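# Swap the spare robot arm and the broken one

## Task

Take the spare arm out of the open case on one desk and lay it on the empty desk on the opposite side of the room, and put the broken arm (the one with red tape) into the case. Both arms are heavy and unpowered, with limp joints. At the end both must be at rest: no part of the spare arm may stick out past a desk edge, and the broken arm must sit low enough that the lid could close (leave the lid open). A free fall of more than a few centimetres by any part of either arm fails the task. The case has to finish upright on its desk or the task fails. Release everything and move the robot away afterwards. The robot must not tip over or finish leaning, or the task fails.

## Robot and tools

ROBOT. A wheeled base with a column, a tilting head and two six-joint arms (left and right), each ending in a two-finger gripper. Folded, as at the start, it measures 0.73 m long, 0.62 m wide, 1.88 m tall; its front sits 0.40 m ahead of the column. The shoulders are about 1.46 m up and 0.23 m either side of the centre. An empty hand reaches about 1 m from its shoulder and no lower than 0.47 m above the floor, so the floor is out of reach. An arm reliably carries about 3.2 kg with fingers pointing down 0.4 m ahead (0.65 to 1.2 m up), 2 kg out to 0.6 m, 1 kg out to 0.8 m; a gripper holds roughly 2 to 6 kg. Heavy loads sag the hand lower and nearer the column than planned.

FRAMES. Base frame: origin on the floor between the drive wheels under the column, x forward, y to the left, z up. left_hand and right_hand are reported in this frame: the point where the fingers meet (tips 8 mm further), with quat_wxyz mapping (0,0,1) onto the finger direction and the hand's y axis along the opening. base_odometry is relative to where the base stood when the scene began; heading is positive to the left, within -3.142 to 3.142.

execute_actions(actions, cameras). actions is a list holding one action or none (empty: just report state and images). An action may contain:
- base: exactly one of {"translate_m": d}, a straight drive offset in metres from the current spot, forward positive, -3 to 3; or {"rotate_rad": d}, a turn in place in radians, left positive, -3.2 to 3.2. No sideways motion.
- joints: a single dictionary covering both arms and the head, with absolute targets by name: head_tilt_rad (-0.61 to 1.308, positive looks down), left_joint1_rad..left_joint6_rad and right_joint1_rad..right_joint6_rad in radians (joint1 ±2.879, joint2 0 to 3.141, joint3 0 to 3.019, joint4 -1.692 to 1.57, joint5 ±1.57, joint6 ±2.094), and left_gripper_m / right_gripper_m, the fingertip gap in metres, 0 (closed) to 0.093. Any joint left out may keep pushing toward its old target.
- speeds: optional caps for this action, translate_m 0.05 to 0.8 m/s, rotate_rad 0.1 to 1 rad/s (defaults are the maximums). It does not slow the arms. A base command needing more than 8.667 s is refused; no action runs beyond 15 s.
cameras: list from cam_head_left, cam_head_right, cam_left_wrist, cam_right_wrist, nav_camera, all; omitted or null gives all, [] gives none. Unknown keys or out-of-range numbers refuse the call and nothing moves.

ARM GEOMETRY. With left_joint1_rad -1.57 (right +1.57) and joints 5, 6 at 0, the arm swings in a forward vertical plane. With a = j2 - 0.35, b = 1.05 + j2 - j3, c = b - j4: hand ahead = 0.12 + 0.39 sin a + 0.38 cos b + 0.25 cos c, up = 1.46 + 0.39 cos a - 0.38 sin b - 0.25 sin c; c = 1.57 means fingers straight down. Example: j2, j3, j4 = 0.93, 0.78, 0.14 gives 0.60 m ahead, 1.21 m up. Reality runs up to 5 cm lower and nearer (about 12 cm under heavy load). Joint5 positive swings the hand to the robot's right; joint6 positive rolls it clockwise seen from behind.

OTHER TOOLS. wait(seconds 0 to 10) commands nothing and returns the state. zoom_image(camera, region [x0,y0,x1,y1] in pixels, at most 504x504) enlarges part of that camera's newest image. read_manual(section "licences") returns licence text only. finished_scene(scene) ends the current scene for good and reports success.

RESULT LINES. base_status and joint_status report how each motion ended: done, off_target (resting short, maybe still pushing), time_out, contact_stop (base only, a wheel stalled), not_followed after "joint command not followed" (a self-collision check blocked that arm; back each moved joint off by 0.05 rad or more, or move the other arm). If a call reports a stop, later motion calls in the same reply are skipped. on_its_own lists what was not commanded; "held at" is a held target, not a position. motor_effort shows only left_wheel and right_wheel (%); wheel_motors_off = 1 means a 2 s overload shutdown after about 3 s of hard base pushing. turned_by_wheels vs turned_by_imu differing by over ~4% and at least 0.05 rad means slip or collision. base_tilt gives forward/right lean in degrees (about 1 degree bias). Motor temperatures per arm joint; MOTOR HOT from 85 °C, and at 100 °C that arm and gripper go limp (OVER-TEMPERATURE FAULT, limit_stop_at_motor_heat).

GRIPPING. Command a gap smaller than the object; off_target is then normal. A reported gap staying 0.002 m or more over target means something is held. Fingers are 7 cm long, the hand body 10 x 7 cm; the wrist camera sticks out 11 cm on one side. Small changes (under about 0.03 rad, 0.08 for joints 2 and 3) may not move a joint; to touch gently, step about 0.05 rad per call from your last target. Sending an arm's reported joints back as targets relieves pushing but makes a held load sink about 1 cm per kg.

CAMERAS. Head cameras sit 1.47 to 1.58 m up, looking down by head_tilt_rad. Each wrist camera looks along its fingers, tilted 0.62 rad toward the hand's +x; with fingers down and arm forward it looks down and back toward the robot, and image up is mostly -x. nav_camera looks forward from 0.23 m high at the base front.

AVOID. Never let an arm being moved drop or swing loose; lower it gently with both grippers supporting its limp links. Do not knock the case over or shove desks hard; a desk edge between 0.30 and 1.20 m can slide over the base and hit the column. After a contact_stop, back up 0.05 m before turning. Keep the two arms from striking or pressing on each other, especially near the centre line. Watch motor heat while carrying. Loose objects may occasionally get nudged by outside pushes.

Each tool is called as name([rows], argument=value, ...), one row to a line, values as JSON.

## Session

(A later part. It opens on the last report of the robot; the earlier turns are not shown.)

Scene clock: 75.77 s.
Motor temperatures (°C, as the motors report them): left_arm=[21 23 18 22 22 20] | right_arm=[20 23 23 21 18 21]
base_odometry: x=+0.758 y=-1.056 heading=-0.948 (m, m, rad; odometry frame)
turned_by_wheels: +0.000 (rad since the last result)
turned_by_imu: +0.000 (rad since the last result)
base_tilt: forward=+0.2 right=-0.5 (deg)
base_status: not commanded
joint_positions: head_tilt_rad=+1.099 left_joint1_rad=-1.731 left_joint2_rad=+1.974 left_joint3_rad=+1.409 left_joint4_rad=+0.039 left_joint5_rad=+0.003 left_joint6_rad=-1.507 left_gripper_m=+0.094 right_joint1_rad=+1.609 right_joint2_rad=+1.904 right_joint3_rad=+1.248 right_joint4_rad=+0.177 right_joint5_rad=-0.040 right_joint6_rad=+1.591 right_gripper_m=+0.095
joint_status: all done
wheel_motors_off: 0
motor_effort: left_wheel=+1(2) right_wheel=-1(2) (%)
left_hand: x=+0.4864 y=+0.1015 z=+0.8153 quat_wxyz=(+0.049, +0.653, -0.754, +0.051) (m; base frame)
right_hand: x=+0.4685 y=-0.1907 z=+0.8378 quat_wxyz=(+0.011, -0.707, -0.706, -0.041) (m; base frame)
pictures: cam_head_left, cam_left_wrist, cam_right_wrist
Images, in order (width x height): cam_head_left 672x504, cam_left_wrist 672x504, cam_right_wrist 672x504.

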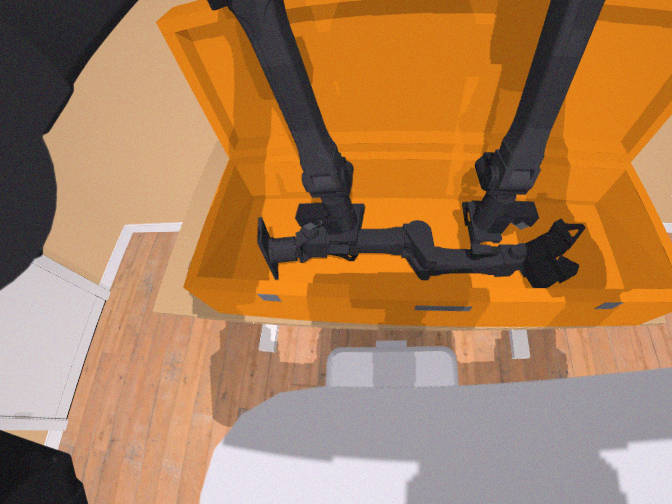

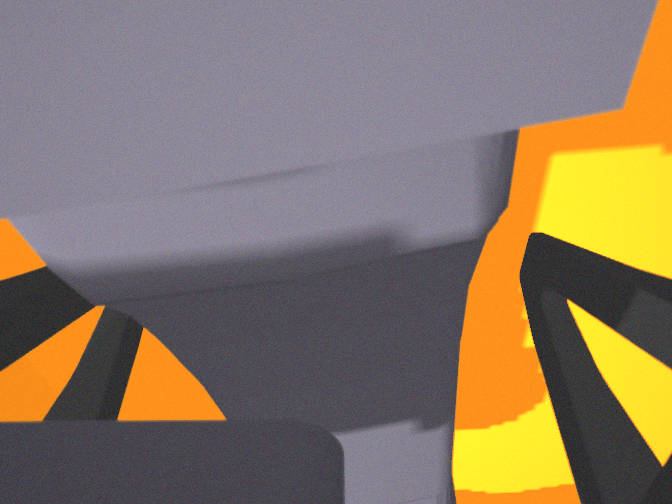

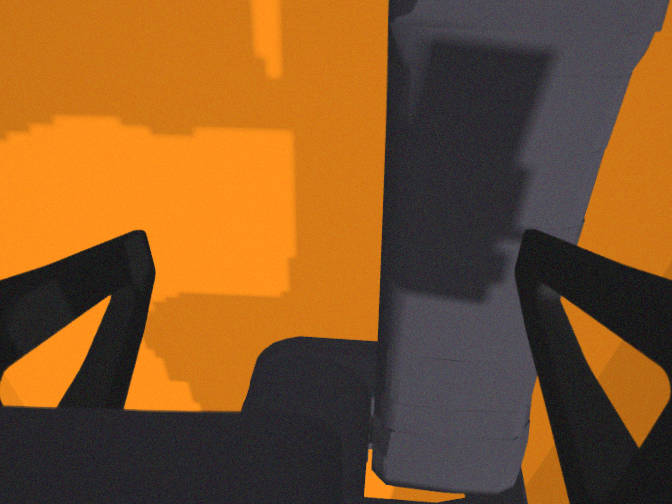

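execute_actions([
  {"joints":{"right_joint2_rad":1.8,"right_joint3_rad":1.12,"right_joint4_rad":0.18,"left_joint1_rad":-1.78,"left_joint3_rad":1.36,"left_joint4_rad":0.09}},
], cameras=[])

execute_actions([
  {"joints":{"right_joint2_rad":1.92,"right_joint3_rad":1.17,"right_joint4_rad":0.24}},
], cameras=["cam_right_wrist"])

execute_actions([
  {"joints":{"right_joint2_rad":2.02,"right_joint3_rad":1.29,"right_joint4_rad":0.22}},
], cameras=["cam_head_left","cam_left_wrist","cam_right_wrist"])

Scene clock: 83.87 s.
Motor temperatures (°C, as the motors report them): left_arm=[21 23 18 22 22 20] | right_arm=[20 23 23 21 18 21]
base_odometry: x=+0.758 y=-1.056 heading=-0.948 (m, m, rad; odometry frame)
turned_by_wheels: +0.000 (rad since the last result)
turned_by_imu: +0.002 (rad since the last result)
base_tilt: forward=+0.1 right=-0.6 (deg)
base_status: not commanded
joint_positions: head_tilt_rad=+1.099 left_joint1_rad=-1.766 left_joint2_rad=+1.974 left_joint3_rad=+1.363 left_joint4_rad=+0.088 left_joint5_rad=+0.003 left_joint6_rad=-1.510 left_gripper_m=+0.094 right_joint1_rad=+1.609 right_joint2_rad=+1.812 right_joint3_rad=+1.120 right_joint4_rad=+0.177 right_joint5_rad=-0.040 right_joint6_rad=+1.591 right_gripper_m=+0.095
joint_status: all done
wheel_motors_off: 0
motor_effort: left_wheel=+2(2) right_wheel=-1(2) (%)
left_hand: x=+0.4673 y=+0.0771 z=+0.8204 quat_wxyz=(+0.059, +0.646, -0.758, +0.062) (m; base frame)
right_hand: x=+0.4439 y=-0.1924 z=+0.8747 quat_wxyz=(+0.023, -0.707, -0.706, -0.028) (m; base frame)
pictures: none
No camera images: the call's "cameras" was empty. Leave "cameras" out to get every camera's image.

Scene clock: 84.83 s.
Motor temperatures (°C, as the motors report them): left_arm=[21 23 18 22 22 20] | right_arm=[20 23 23 21 18 21]
base_odometry: x=+0.758 y=-1.056 heading=-0.948 (m, m, rad; odometry frame)
turned_by_wheels: +0.000 (rad since the last result)
turned_by_imu: +0.000 (rad since the last result)
base_tilt: forward=+0.2 right=-0.5 (deg)
base_status: not commanded
joint_positions: head_tilt_rad=+1.099 left_joint1_rad=-1.766 left_joint2_rad=+1.974 left_joint3_rad=+1.363 left_joint4_rad=+0.088 left_joint5_rad=+0.003 left_joint6_rad=-1.510 left_gripper_m=+0.094 right_joint1_rad=+1.609 right_joint2_rad=+1.915 right_joint3_rad=+1.171 right_joint4_rad=+0.234 right_joint5_rad=-0.040 right_joint6_rad=+1.591 right_gripper_m=+0.095
joint_status: all done
wheel_motors_off: 0
motor_effort: left_wheel=+2(2) right_wheel=-1(1) (%)
left_hand: x=+0.4673 y=+0.0771 z=+0.8204 quat_wxyz=(+0.059, +0.646, -0.758, +0.062) (m; base frame)
right_hand: x=+0.4278 y=-0.1915 z=+0.8392 quat_wxyz=(+0.022, -0.707, -0.706, -0.030) (m; base frame)
pictures: cam_right_wrist
Images, in order (width x height): cam_right_wrist 672x504.

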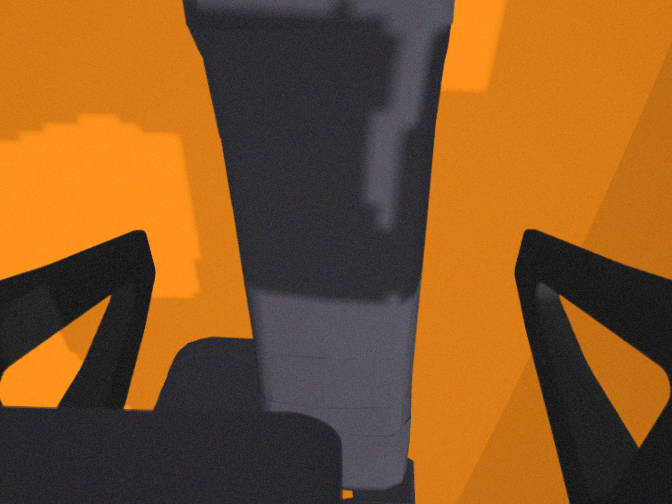

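Scene clock: 85.57 s.
Motor temperatures (°C, as the motors report them): left_arm=[21 23 18 22 22 20] | right_arm=[20 23 23 21 18 21]
base_odometry: x=+0.758 y=-1.056 heading=-0.948 (m, m, rad; odometry frame)
turned_by_wheels: +0.000 (rad since the last result)
turned_by_imu: +0.000 (rad since the last result)
base_tilt: forward=+0.1 right=-0.5 (deg)
base_status: not commanded
joint_positions: head_tilt_rad=+1.099 left_joint1_rad=-1.766 left_joint2_rad=+1.974 left_joint3_rad=+1.363 left_joint4_rad=+0.088 left_joint5_rad=+0.003 left_joint6_rad=-1.510 left_gripper_m=+0.094 right_joint1_rad=+1.609 right_joint2_rad=+2.010 right_joint3_rad=+1.291 right_joint4_rad=+0.228 right_joint5_rad=-0.040 right_joint6_rad=+1.591 right_gripper_m=+0.095
joint_status: all done
wheel_motors_off: 0
motor_effort: left_wheel=+2(2) right_wheel=-1(1) (%)
left_hand: x=+0.4673 y=+0.0771 z=+0.8204 quat_wxyz=(+0.059, +0.646, -0.758, +0.062) (m; base frame)
right_hand: x=+0.4402 y=-0.1900 z=+0.8007 quat_wxyz=(+0.015, -0.707, -0.706, -0.037) (m; base frame)
pictures: cam_head_left, cam_left_wrist, cam_right_wrist
Images, in order (width x height): cam_head_left 672x504, cam_left_wrist 672x504, cam_right_wrist 672x504.

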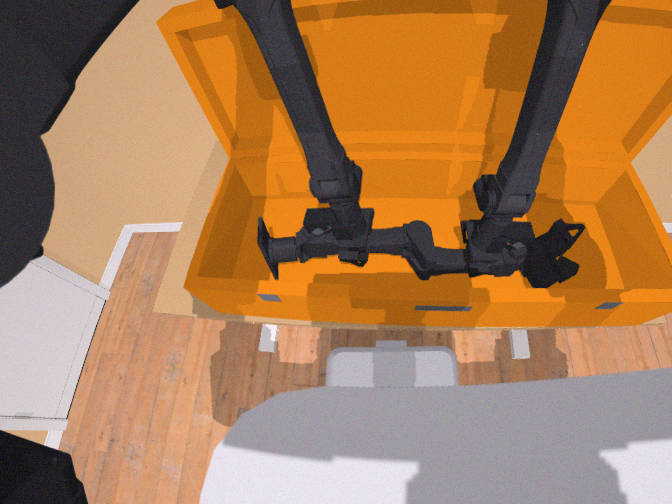

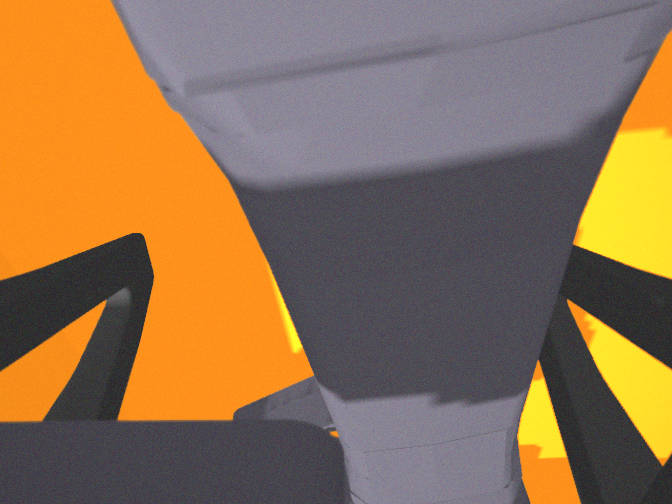

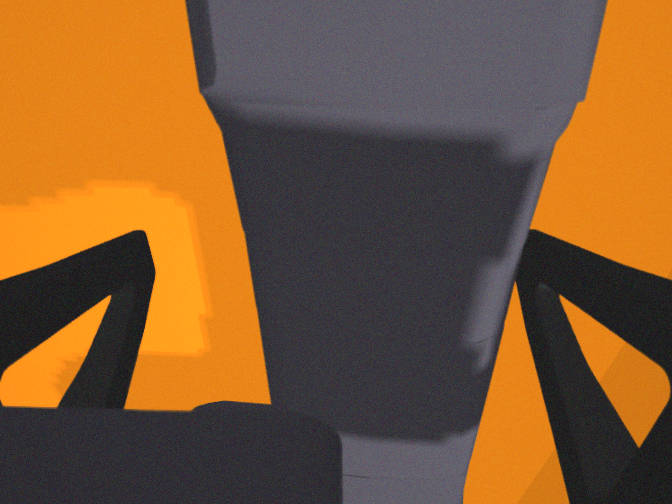

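execute_actions([
  {"joints":{"right_joint2_rad":2.07,"right_joint3_rad":1.34,"right_joint4_rad":0.22,"left_joint2_rad":2.07,"left_joint3_rad":1.47,"left_joint4_rad":0.08}},
], cameras=[])

execute_actions([
  {"joints":{"right_gripper_m":0,"left_gripper_m":0}},
], cameras=["cam_head_left","cam_left_wrist","cam_right_wrist"])

Scene clock: 91.17 s.
Motor temperatures (°C, as the motors report them): left_arm=[21 23 18 22 22 20] | right_arm=[20 23 23 21 18 21]
base_odometry: x=+0.758 y=-1.056 heading=-0.948 (m, m, rad; odometry frame)
turned_by_wheels: +0.000 (rad since the last result)
turned_by_imu: +0.001 (rad since the last result)
base_tilt: forward=+0.2 right=-0.6 (deg)
base_status: not commanded
joint_positions: head_tilt_rad=+1.099 left_joint1_rad=-1.784 left_joint2_rad=+2.034 left_joint3_rad=+1.454 left_joint4_rad=+0.083 left_joint5_rad=-0.019 left_joint6_rad=-1.510 left_gripper_m=+0.094 right_joint1_rad=+1.609 right_joint2_rad=+2.053 right_joint3_rad=+1.342 right_joint4_rad=+0.228 right_joint5_rad=-0.040 right_joint6_rad=+1.591 right_gripper_m=+0.095
joint_status: all done
wheel_motors_off: 0
motor_effort: left_wheel=+2(2) right_wheel=-1(1) (%)
left_hand: x=+0.4824 y=+0.0612 z=+0.7991 quat_wxyz=(+0.047, +0.644, -0.760, +0.070) (m; base frame)
right_hand: x=+0.4428 y=-0.1894 z=+0.7838 quat_wxyz=(+0.012, -0.707, -0.706, -0.039) (m; base frame)
pictures: none
No camera images: the call's "cameras" was empty. Leave "cameras" out to get every camera's image.

Scene clock: 91.90 s.
Motor temperatures (°C, as the motors report them): left_arm=[21 23 18 22 22 20] | right_arm=[20 23 23 21 18 21]
base_odometry: x=+0.758 y=-1.056 heading=-0.948 (m, m, rad; odometry frame)
turned_by_wheels: +0.000 (rad since the last result)
turned_by_imu: +0.000 (rad since the last result)
base_tilt: forward=+0.2 right=-0.7 (deg)
base_status: not commanded
joint_positions: head_tilt_rad=+1.099 left_joint1_rad=-1.784 left_joint2_rad=+2.033 left_joint3_rad=+1.458 left_joint4_rad=+0.081 left_joint5_rad=-0.015 left_joint6_rad=-1.526 left_gripper_m=+0.058 right_joint1_rad=+1.609 right_joint2_rad=+2.061 right_joint3_rad=+1.331 right_joint4_rad=+0.221 right_joint5_rad=-0.040 right_joint6_rad=+1.583 right_gripper_m=+0.054
joint_status: left_gripper_m off_target (ended at +0.058, target +0.000); right_gripper_m off_target (ended at +0.054, target +0.000)
wheel_motors_off: 0
motor_effort: left_wheel=+3(3) right_wheel=+0(1) (%)
left_hand: x=+0.4850 y=+0.0599 z=+0.7994 quat_wxyz=(+0.048, +0.650, -0.755, +0.072) (m; base frame)
right_hand: x=+0.4294 y=-0.1895 z=+0.7821 quat_wxyz=(+0.021, -0.704, -0.709, -0.031) (m; base frame)
pictures: cam_head_left, cam_left_wrist, cam_right_wrist
Images, in order (width x height): cam_head_left 672x504, cam_left_wrist 672x504, cam_right_wrist 672x504.

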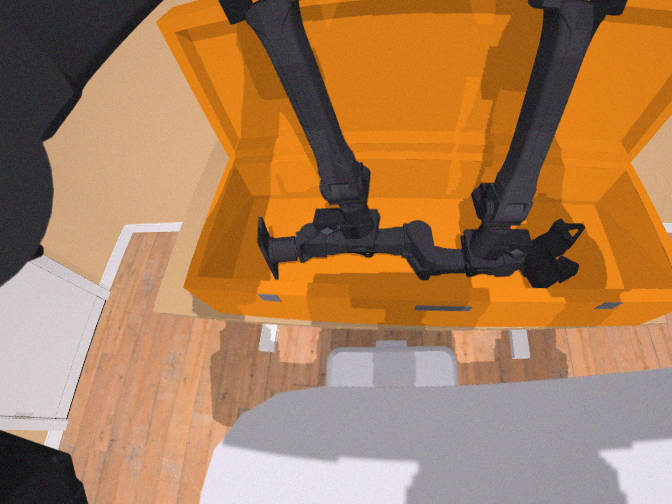

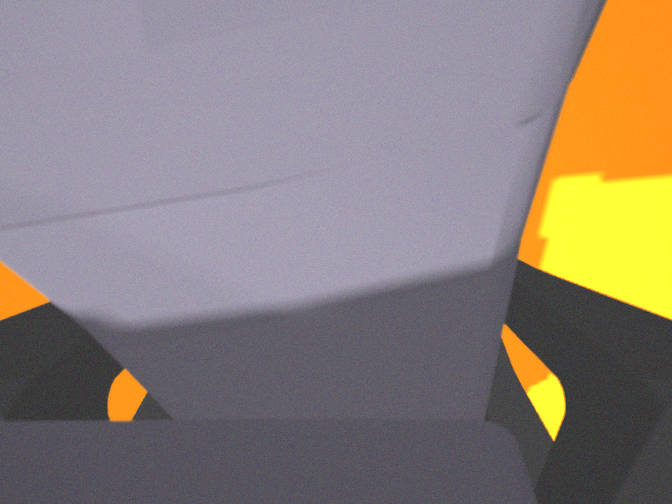

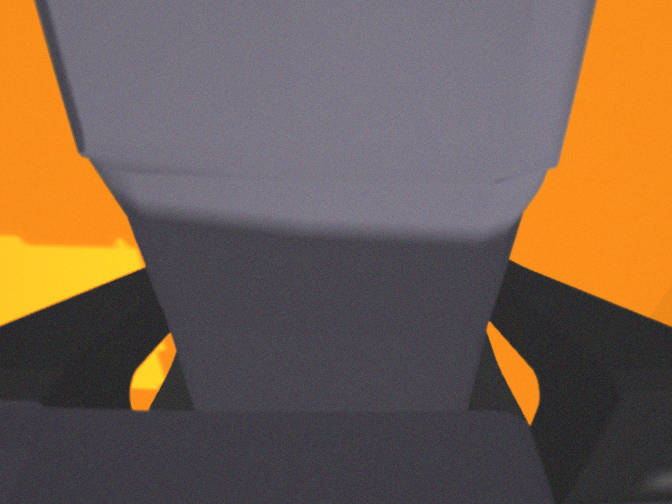

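execute_actions([
  {"joints":{"right_joint2_rad":1.92,"right_joint3_rad":1.2,"right_joint4_rad":0.22,"left_joint1_rad":-1.79,"left_joint2_rad":1.9,"left_joint3_rad":1.37,"left_joint4_rad":0.06}},
], cameras=["cam_head_left","cam_left_wrist","cam_right_wrist"])

Scene clock: 96.43 s.
Motor temperatures (°C, as the motors report them): left_arm=[21 23 18 22 22 20] | right_arm=[20 23 23 21 18 21]
base_odometry: x=+0.758 y=-1.056 heading=-0.948 (m, m, rad; odometry frame)
turned_by_wheels: +0.000 (rad since the last result)
turned_by_imu: +0.002 (rad since the last result)
base_tilt: forward=+0.1 right=-0.6 (deg)
base_status: not commanded
joint_positions: head_tilt_rad=+1.099 left_joint1_rad=-1.785 left_joint2_rad=+2.012 left_joint3_rad=+1.390 left_joint4_rad=+0.074 left_joint5_rad=+0.010 left_joint6_rad=-1.537 left_gripper_m=+0.058 right_joint1_rad=+1.614 right_joint2_rad=+2.025 right_joint3_rad=+1.232 right_joint4_rad=+0.223 right_joint5_rad=-0.032 right_joint6_rad=+1.594 right_gripper_m=+0.054
joint_status: all done
wheel_motors_off: 0
motor_effort: left_wheel=+1(2) right_wheel=-1(3) (%)
left_hand: x=+0.4544 y=+0.0604 z=+0.8093 quat_wxyz=(+0.076, +0.652, -0.752, +0.061) (m; base frame)
right_hand: x=+0.3933 y=-0.1887 z=+0.8018 quat_wxyz=(+0.041, -0.707, -0.706, -0.008) (m; base frame)
pictures: cam_head_left, cam_left_wrist, cam_right_wrist
Images, in order (width x height): cam_head_left 672x504, cam_left_wrist 672x504, cam_right_wrist 672x504.

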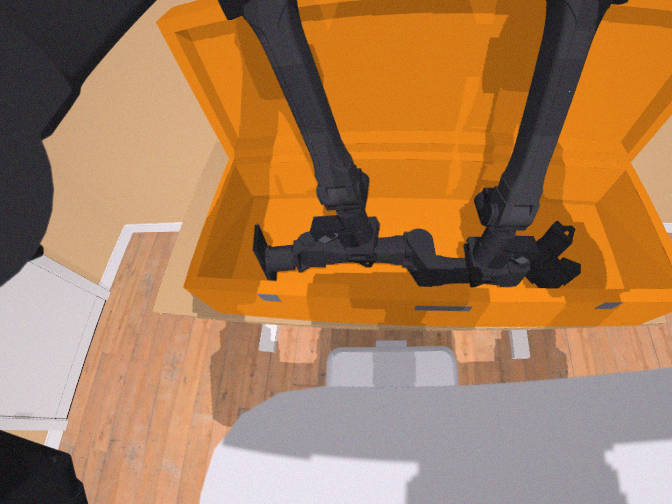

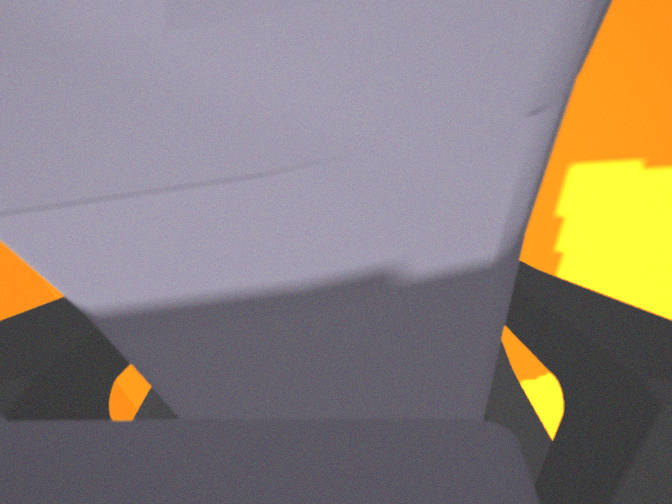

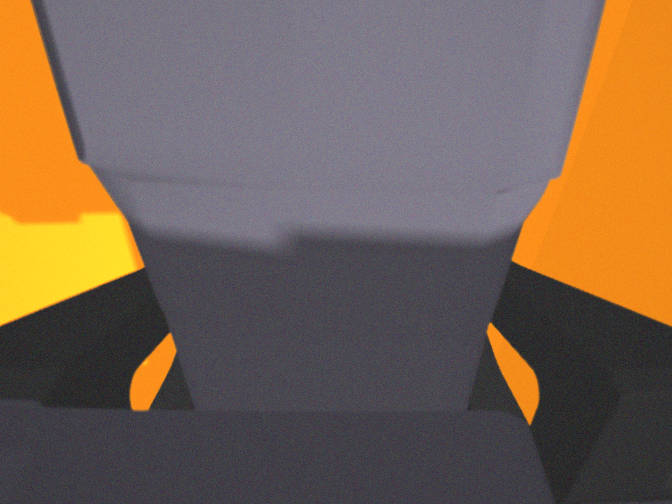

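execute_actions([
  {"joints":{"right_joint2_rad":1.8,"right_joint3_rad":1.19,"right_joint4_rad":0.17,"left_joint1_rad":-1.8,"left_joint2_rad":1.78,"left_joint3_rad":1.33,"left_joint4_rad":0.04}},
], cameras=["cam_head_left","cam_left_wrist"])

execute_actions([
  {"joints":{"right_joint2_rad":1.66,"right_joint3_rad":1.13,"right_joint4_rad":0.07,"left_joint1_rad":-1.82,"left_joint2_rad":1.64,"left_joint3_rad":1.24,"left_joint4_rad":-0.04}},
], cameras=["cam_head_left","cam_left_wrist","cam_right_wrist"])

Scene clock: 102.30 s.
Motor temperatures (°C, as the motors report them): left_arm=[21 24 18 22 22 20] | right_arm=[20 24 24 21 18 21]
base_odometry: x=+0.758 y=-1.056 heading=-0.948 (m, m, rad; odometry frame)
turned_by_wheels: +0.000 (rad since the last result)
turned_by_imu: +0.002 (rad since the last result)
base_tilt: forward=+0.2 right=-0.6 (deg)
base_status: not commanded
joint_positions: head_tilt_rad=+1.099 left_joint1_rad=-1.786 left_joint2_rad=+1.880 left_joint3_rad=+1.350 left_joint4_rad=+0.043 left_joint5_rad=-0.002 left_joint6_rad=-1.543 left_gripper_m=+0.058 right_joint1_rad=+1.620 right_joint2_rad=+1.896 right_joint3_rad=+1.210 right_joint4_rad=+0.180 right_joint5_rad=-0.033 right_joint6_rad=+1.582 right_gripper_m=+0.054
joint_status: all done
wheel_motors_off: 0
motor_effort: left_wheel=+1(2) right_wheel=-2(2) (%)
left_hand: x=+0.5061 y=+0.0651 z=+0.8577 quat_wxyz=(+0.052, +0.656, -0.749, +0.079) (m; base frame)
right_hand: x=+0.4500 y=-0.1846 z=+0.8425 quat_wxyz=(+0.021, -0.702, -0.711, -0.032) (m; base frame)
pictures: cam_head_left, cam_left_wrist
Images, in order (width x height): cam_head_left 672x504, cam_left_wrist 672x504.

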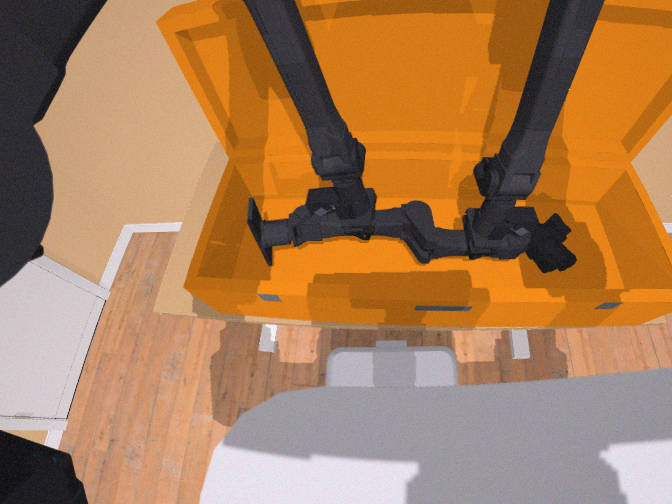

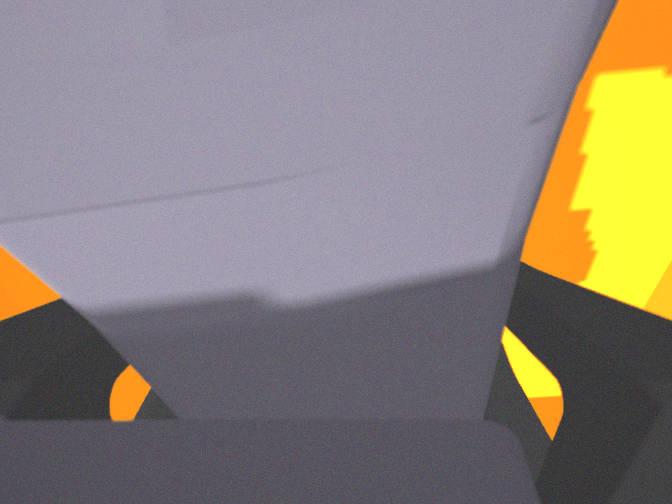

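Scene clock: 103.27 s.
Motor temperatures (°C, as the motors report them): left_arm=[21 24 18 22 22 20] | right_arm=[20 24 24 21 18 21]
base_odometry: x=+0.758 y=-1.056 heading=-0.948 (m, m, rad; odometry frame)
turned_by_wheels: +0.000 (rad since the last result)
turned_by_imu: +0.000 (rad since the last result)
base_tilt: forward=+0.2 right=-0.6 (deg)
base_status: not commanded
joint_positions: head_tilt_rad=+1.099 left_joint1_rad=-1.793 left_joint2_rad=+1.764 left_joint3_rad=+1.261 left_joint4_rad=-0.036 left_joint5_rad=-0.021 left_joint6_rad=-1.567 left_gripper_m=+0.058 right_joint1_rad=+1.631 right_joint2_rad=+1.786 right_joint3_rad=+1.136 right_joint4_rad=+0.079 right_joint5_rad=-0.039 right_joint6_rad=+1.578 right_gripper_m=+0.054
joint_status: all done
wheel_motors_off: 0
motor_effort: left_wheel=+2(4) right_wheel=-1(2) (%)
left_hand: x=+0.4994 y=+0.0720 z=+0.9015 quat_wxyz=(+0.065, +0.662, -0.744, +0.055) (m; base frame)
right_hand: x=+0.4451 y=-0.1777 z=+0.8835 quat_wxyz=(+0.049, -0.698, -0.714, -0.015) (m; base frame)
pictures: cam_head_left, cam_left_wrist, cam_right_wrist
Images, in order (width x height): cam_head_left 672x504, cam_left_wrist 672x504, cam_right_wrist 672x504.

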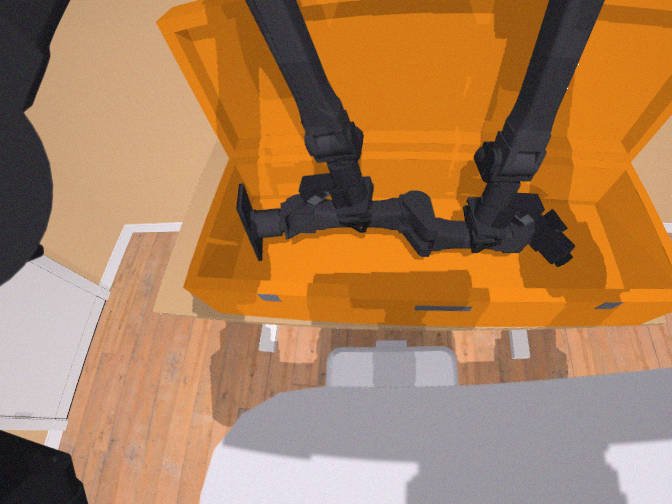

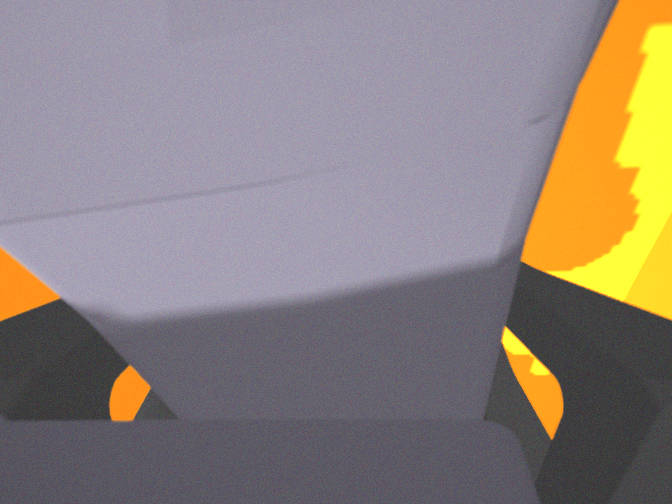

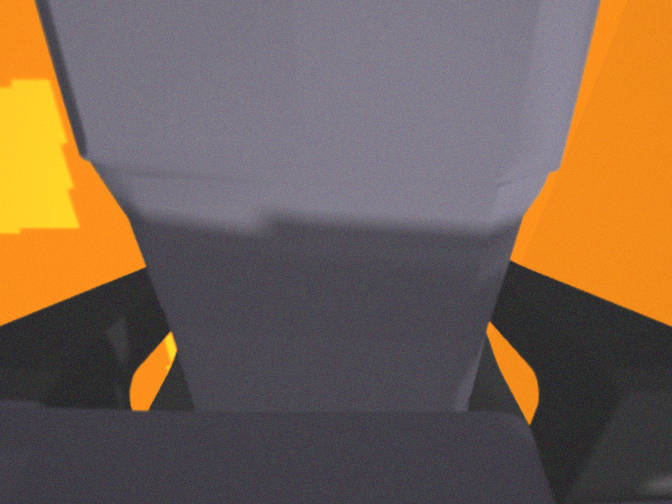

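execute_actions([
  {"joints":{"right_joint1_rad":1.67,"right_joint2_rad":1.33,"right_joint3_rad":0.88,"right_joint4_rad":-0.01,"left_joint1_rad":-1.84,"left_joint2_rad":1.34,"left_joint3_rad":1.02,"left_joint4_rad":-0.12}},
], cameras=["cam_head_left"])

execute_actions([
  {"joints":{"right_joint1_rad":1.7,"right_joint2_rad":1.0,"right_joint3_rad":0.68,"right_joint4_rad":-0.11,"left_joint1_rad":-1.87,"left_joint2_rad":1.02,"left_joint3_rad":0.81,"left_joint4_rad":-0.21}},
], cameras=["cam_head_left","cam_left_wrist","cam_right_wrist"])

execute_actions([
  {"base":{"translate_m":-0.45},"speeds":{"translate_m":0.15}},
], cameras=["cam_head_left","nav_camera"])

Scene clock: 113.97 s.
Motor temperatures (°C, as the motors report them): left_arm=[21 26 18 22 23 20] | right_arm=[20 26 23 21 18 21]
base_odometry: x=+0.758 y=-1.056 heading=-0.948 (m, m, rad; odometry frame)
turned_by_wheels: +0.000 (rad since the last result)
turned_by_imu: +0.002 (rad since the last result)
base_tilt: forward=+0.1 right=-0.6 (deg)
base_status: not commanded
joint_positions: head_tilt_rad=+1.099 left_joint1_rad=-1.801 left_joint2_rad=+1.443 left_joint3_rad=+1.016 left_joint4_rad=-0.121 left_joint5_rad=-0.021 left_joint6_rad=-1.574 left_gripper_m=+0.058 right_joint1_rad=+1.679 right_joint2_rad=+1.455 right_joint3_rad=+0.881 right_joint4_rad=-0.004 right_joint5_rad=-0.024 right_joint6_rad=+1.599 right_gripper_m=+0.054
joint_status: all done
wheel_motors_off: 0
motor_effort: left_wheel=+2(8) right_wheel=-2(2) (%)
left_hand: x=+0.4893 y=+0.0914 z=+1.0190 quat_wxyz=(+0.071, +0.663, -0.744, +0.054) (m; base frame)
right_hand: x=+0.4338 y=-0.1597 z=+1.0040 quat_wxyz=(+0.060, -0.696, -0.716, -0.021) (m; base frame)
pictures: cam_head_left
Images, in order (width x height): cam_head_left 672x504.

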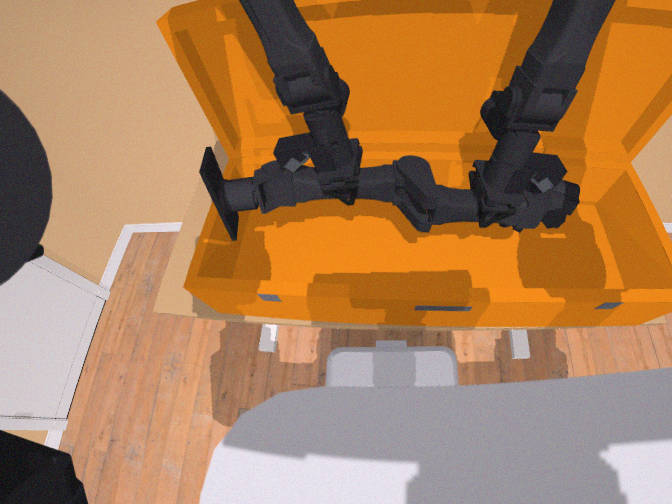

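Scene clock: 115.40 s.
Motor temperatures (°C, as the motors report them): left_arm=[21 26 18 22 23 20] | right_arm=[20 26 23 21 18 21]
base_odometry: x=+0.758 y=-1.056 heading=-0.948 (m, m, rad; odometry frame)
turned_by_wheels: +0.000 (rad since the last result)
turned_by_imu: +0.001 (rad since the last result)
base_tilt: forward=+0.2 right=-0.8 (deg)
base_status: not commanded
joint_positions: head_tilt_rad=+1.099 left_joint1_rad=-1.844 left_joint2_rad=+1.126 left_joint3_rad=+0.802 left_joint4_rad=-0.198 left_joint5_rad=-0.033 left_joint6_rad=-1.587 left_gripper_m=+0.058 right_joint1_rad=+1.710 right_joint2_rad=+1.109 right_joint3_rad=+0.663 right_joint4_rad=-0.119 right_joint5_rad=-0.032 right_joint6_rad=+1.612 right_gripper_m=+0.054
joint_status: all done
wheel_motors_off: 0
motor_effort: left_wheel=+2(7) right_wheel=-2(4) (%)
left_hand: x=+0.4621 y=+0.0965 z=+1.1242 quat_wxyz=(+0.071, +0.660, -0.744, +0.072) (m; base frame)
right_hand: x=+0.4063 y=-0.1553 z=+1.1126 quat_wxyz=(+0.069, -0.694, -0.715, -0.037) (m; base frame)
pictures: cam_head_left, cam_left_wrist, cam_right_wrist
Images, in order (width x height): cam_head_left 672x504, cam_left_wrist 672x504, cam_right_wrist 672x504.

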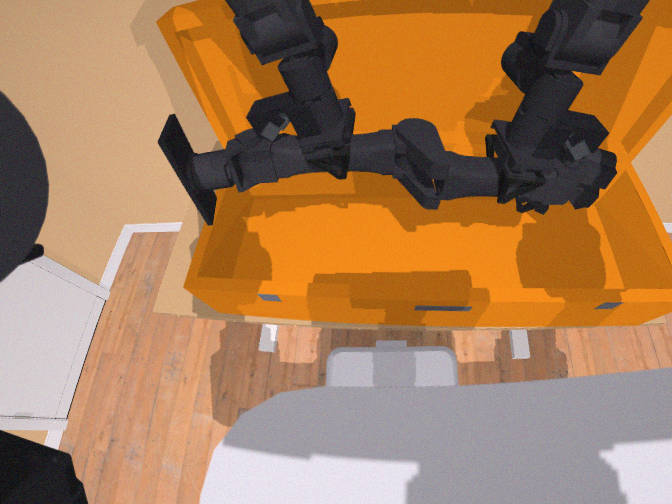

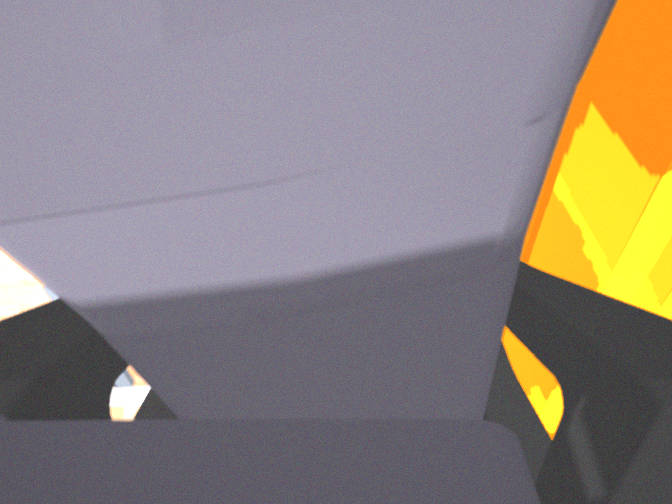

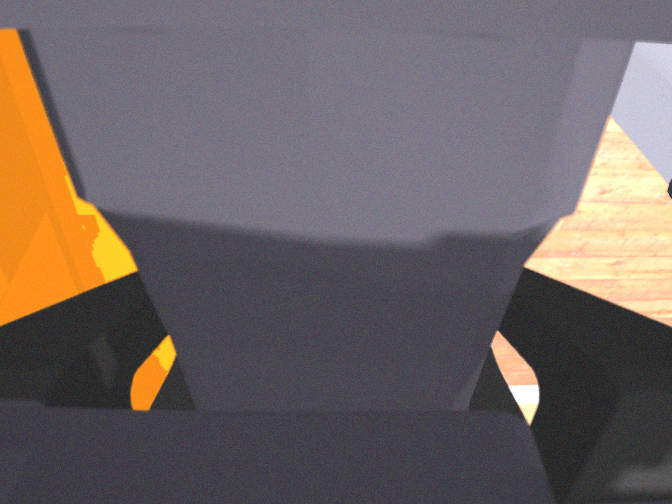

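Scene clock: 119.23 s.
Motor temperatures (°C, as the motors report them): left_arm=[21 26 18 22 24 21] | right_arm=[20 26 23 21 18 21]
base_odometry: x=+0.496 y=-0.690 heading=-0.950 (m, m, rad; odometry frame)
turned_by_wheels: -0.002 (rad since the last result)
turned_by_imu: -0.001 (rad since the last result)
base_tilt: forward=+0.1 right=-0.6 (deg)
base_status: done
joint_positions: head_tilt_rad=+1.100 left_joint1_rad=-1.844 left_joint2_rad=+1.127 left_joint3_rad=+0.794 left_joint4_rad=-0.199 left_joint5_rad=-0.031 left_joint6_rad=-1.591 left_gripper_m=+0.058 right_joint1_rad=+1.711 right_joint2_rad=+1.109 right_joint3_rad=+0.653 right_joint4_rad=-0.119 right_joint5_rad=-0.033 right_joint6_rad=+1.613 right_gripper_m=+0.054
joint_status: not commanded
wheel_motors_off: 0
motor_effort: left_wheel=-2(42) right_wheel=+1(49) (%)
left_hand: x=+0.4565 y=+0.0964 z=+1.1233 quat_wxyz=(+0.075, +0.661, -0.744, +0.070) (m; base frame)
right_hand: x=+0.4006 y=-0.1552 z=+1.1125 quat_wxyz=(+0.073, -0.694, -0.715, -0.034) (m; base frame)
pictures: cam_head_left, nav_camera
Images, in order (width x height): cam_head_left 672x504, nav_camera 672x504.

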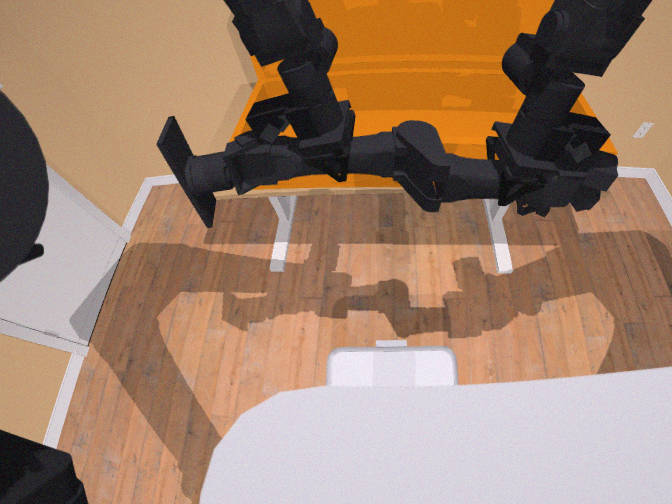

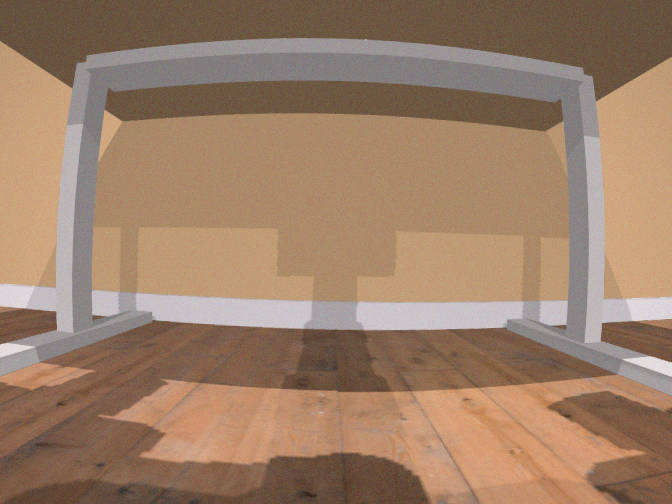

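execute_actions([
  {"base":{"translate_m":-0.6},"speeds":{"translate_m":0.25}},
], cameras=[])

execute_actions([
  {"base":{"rotate_rad":3.2},"speeds":{"rotate_rad":0.45}},
], cameras=["cam_head_left","nav_camera"])

execute_actions([
  {"base":{"translate_m":1.1},"speeds":{"translate_m":0.25}},
], cameras=["cam_head_left","nav_camera"])

Scene clock: 128.27 s.
Motor temperatures (°C, as the motors report them): left_arm=[21 26 19 22 24 21] | right_arm=[20 26 23 21 18 21]
base_odometry: x=+0.147 y=-0.202 heading=-0.952 (m, m, rad; odometry frame)
turned_by_wheels: -0.002 (rad since the last result)
turned_by_imu: +0.001 (rad since the last result)
base_tilt: forward=+0.2 right=-0.7 (deg)
base_status: done
joint_positions: head_tilt_rad=+1.100 left_joint1_rad=-1.844 left_joint2_rad=+1.128 left_joint3_rad=+0.795 left_joint4_rad=-0.199 left_joint5_rad=-0.030 left_joint6_rad=-1.591 left_gripper_m=+0.058 right_joint1_rad=+1.710 right_joint2_rad=+1.109 right_joint3_rad=+0.653 right_joint4_rad=-0.119 right_joint5_rad=-0.033 right_joint6_rad=+1.613 right_gripper_m=+0.054
joint_status: not commanded
wheel_motors_off: 0
motor_effort: left_wheel=-1(62) right_wheel=+1(47) (%)
left_hand: x=+0.4564 y=+0.0962 z=+1.1230 quat_wxyz=(+0.076, +0.661, -0.744, +0.070) (m; base frame)
right_hand: x=+0.4006 y=-0.1554 z=+1.1125 quat_wxyz=(+0.073, -0.694, -0.715, -0.034) (m; base frame)
pictures: none
No camera images: the call's "cameras" was empty. Leave "cameras" out to get every camera's image.

Scene clock: 136.40 s.
Motor temperatures (°C, as the motors report them): left_arm=[21 26 19 22 25 21] | right_arm=[20 26 23 21 18 21]
base_odometry: x=+0.147 y=-0.202 heading=+2.247 (m, m, rad; odometry frame)
turned_by_wheels: +3.199 (rad since the last result)
turned_by_imu: +3.176 (rad since the last result)
base_tilt: forward=+0.1 right=-0.6 (deg)
base_status: done
joint_positions: head_tilt_rad=+1.100 left_joint1_rad=-1.845 left_joint2_rad=+1.128 left_joint3_rad=+0.796 left_joint4_rad=-0.199 left_joint5_rad=-0.031 left_joint6_rad=-1.590 left_gripper_m=+0.057 right_joint1_rad=+1.710 right_joint2_rad=+1.109 right_joint3_rad=+0.655 right_joint4_rad=-0.119 right_joint5_rad=-0.032 right_joint6_rad=+1.614 right_gripper_m=+0.054
joint_status: not commanded
wheel_motors_off: 0
motor_effort: left_wheel=-7(58) right_wheel=+4(54) (%)
left_hand: x=+0.4574 y=+0.0959 z=+1.1232 quat_wxyz=(+0.075, +0.660, -0.744, +0.070) (m; base frame)
right_hand: x=+0.4015 y=-0.1555 z=+1.1125 quat_wxyz=(+0.072, -0.695, -0.715, -0.034) (m; base frame)
pictures: cam_head_left, nav_camera
Images, in order (width x height): cam_head_left 672x504, nav_camera 672x504.

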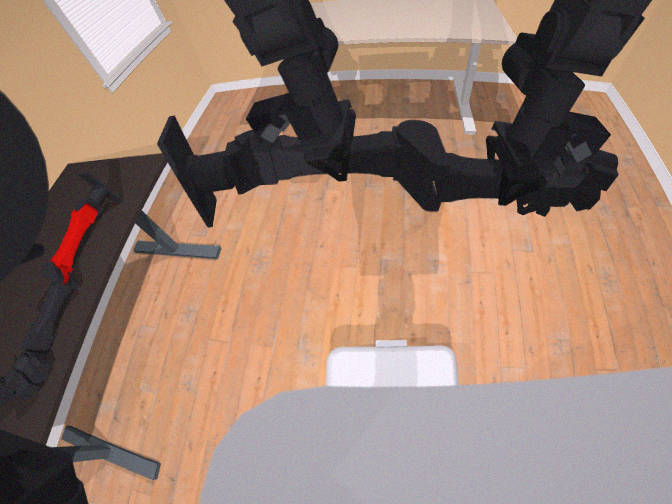

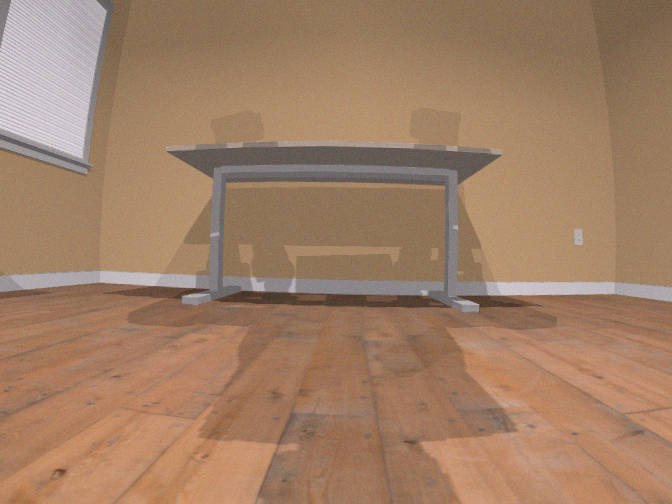

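Scene clock: 141.80 s.
Motor temperatures (°C, as the motors report them): left_arm=[21 26 19 22 25 21] | right_arm=[20 26 23 21 18 21]
base_odometry: x=-0.542 y=+0.656 heading=+2.248 (m, m, rad; odometry frame)
turned_by_wheels: +0.001 (rad since the last result)
turned_by_imu: +0.003 (rad since the last result)
base_tilt: forward=+0.1 right=-0.6 (deg)
base_status: done
joint_positions: head_tilt_rad=+1.100 left_joint1_rad=-1.845 left_joint2_rad=+1.128 left_joint3_rad=+0.801 left_joint4_rad=-0.197 left_joint5_rad=-0.032 left_joint6_rad=-1.588 left_gripper_m=+0.057 right_joint1_rad=+1.708 right_joint2_rad=+1.109 right_joint3_rad=+0.660 right_joint4_rad=-0.119 right_joint5_rad=-0.033 right_joint6_rad=+1.612 right_gripper_m=+0.054
joint_status: not commanded
wheel_motors_off: 0
motor_effort: left_wheel=+1(64) right_wheel=-1(55) (%)
left_hand: x=+0.4605 y=+0.0957 z=+1.1235 quat_wxyz=(+0.073, +0.660, -0.744, +0.072) (m; base frame)
right_hand: x=+0.4047 y=-0.1561 z=+1.1125 quat_wxyz=(+0.070, -0.694, -0.715, -0.035) (m; base frame)
pictures: cam_head_left, nav_camera
Images, in order (width x height): cam_head_left 672x504, nav_camera 672x504.

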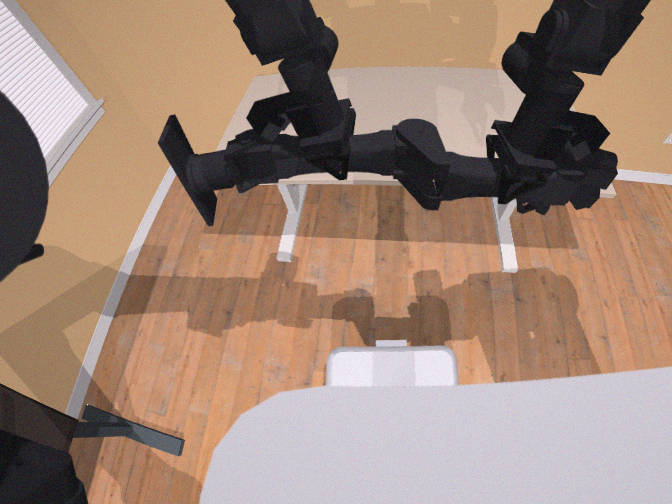

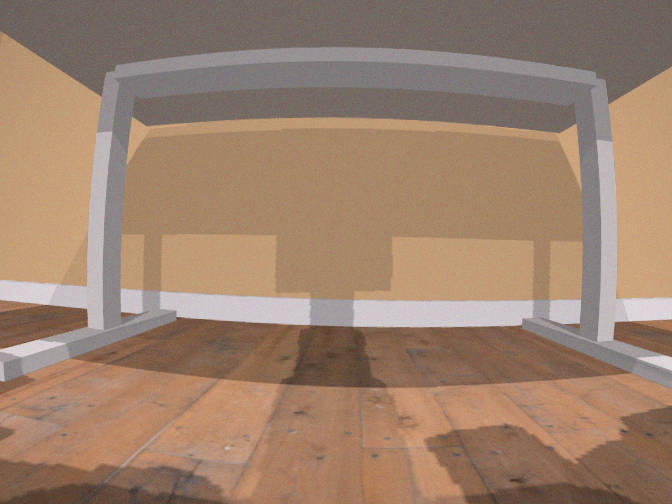

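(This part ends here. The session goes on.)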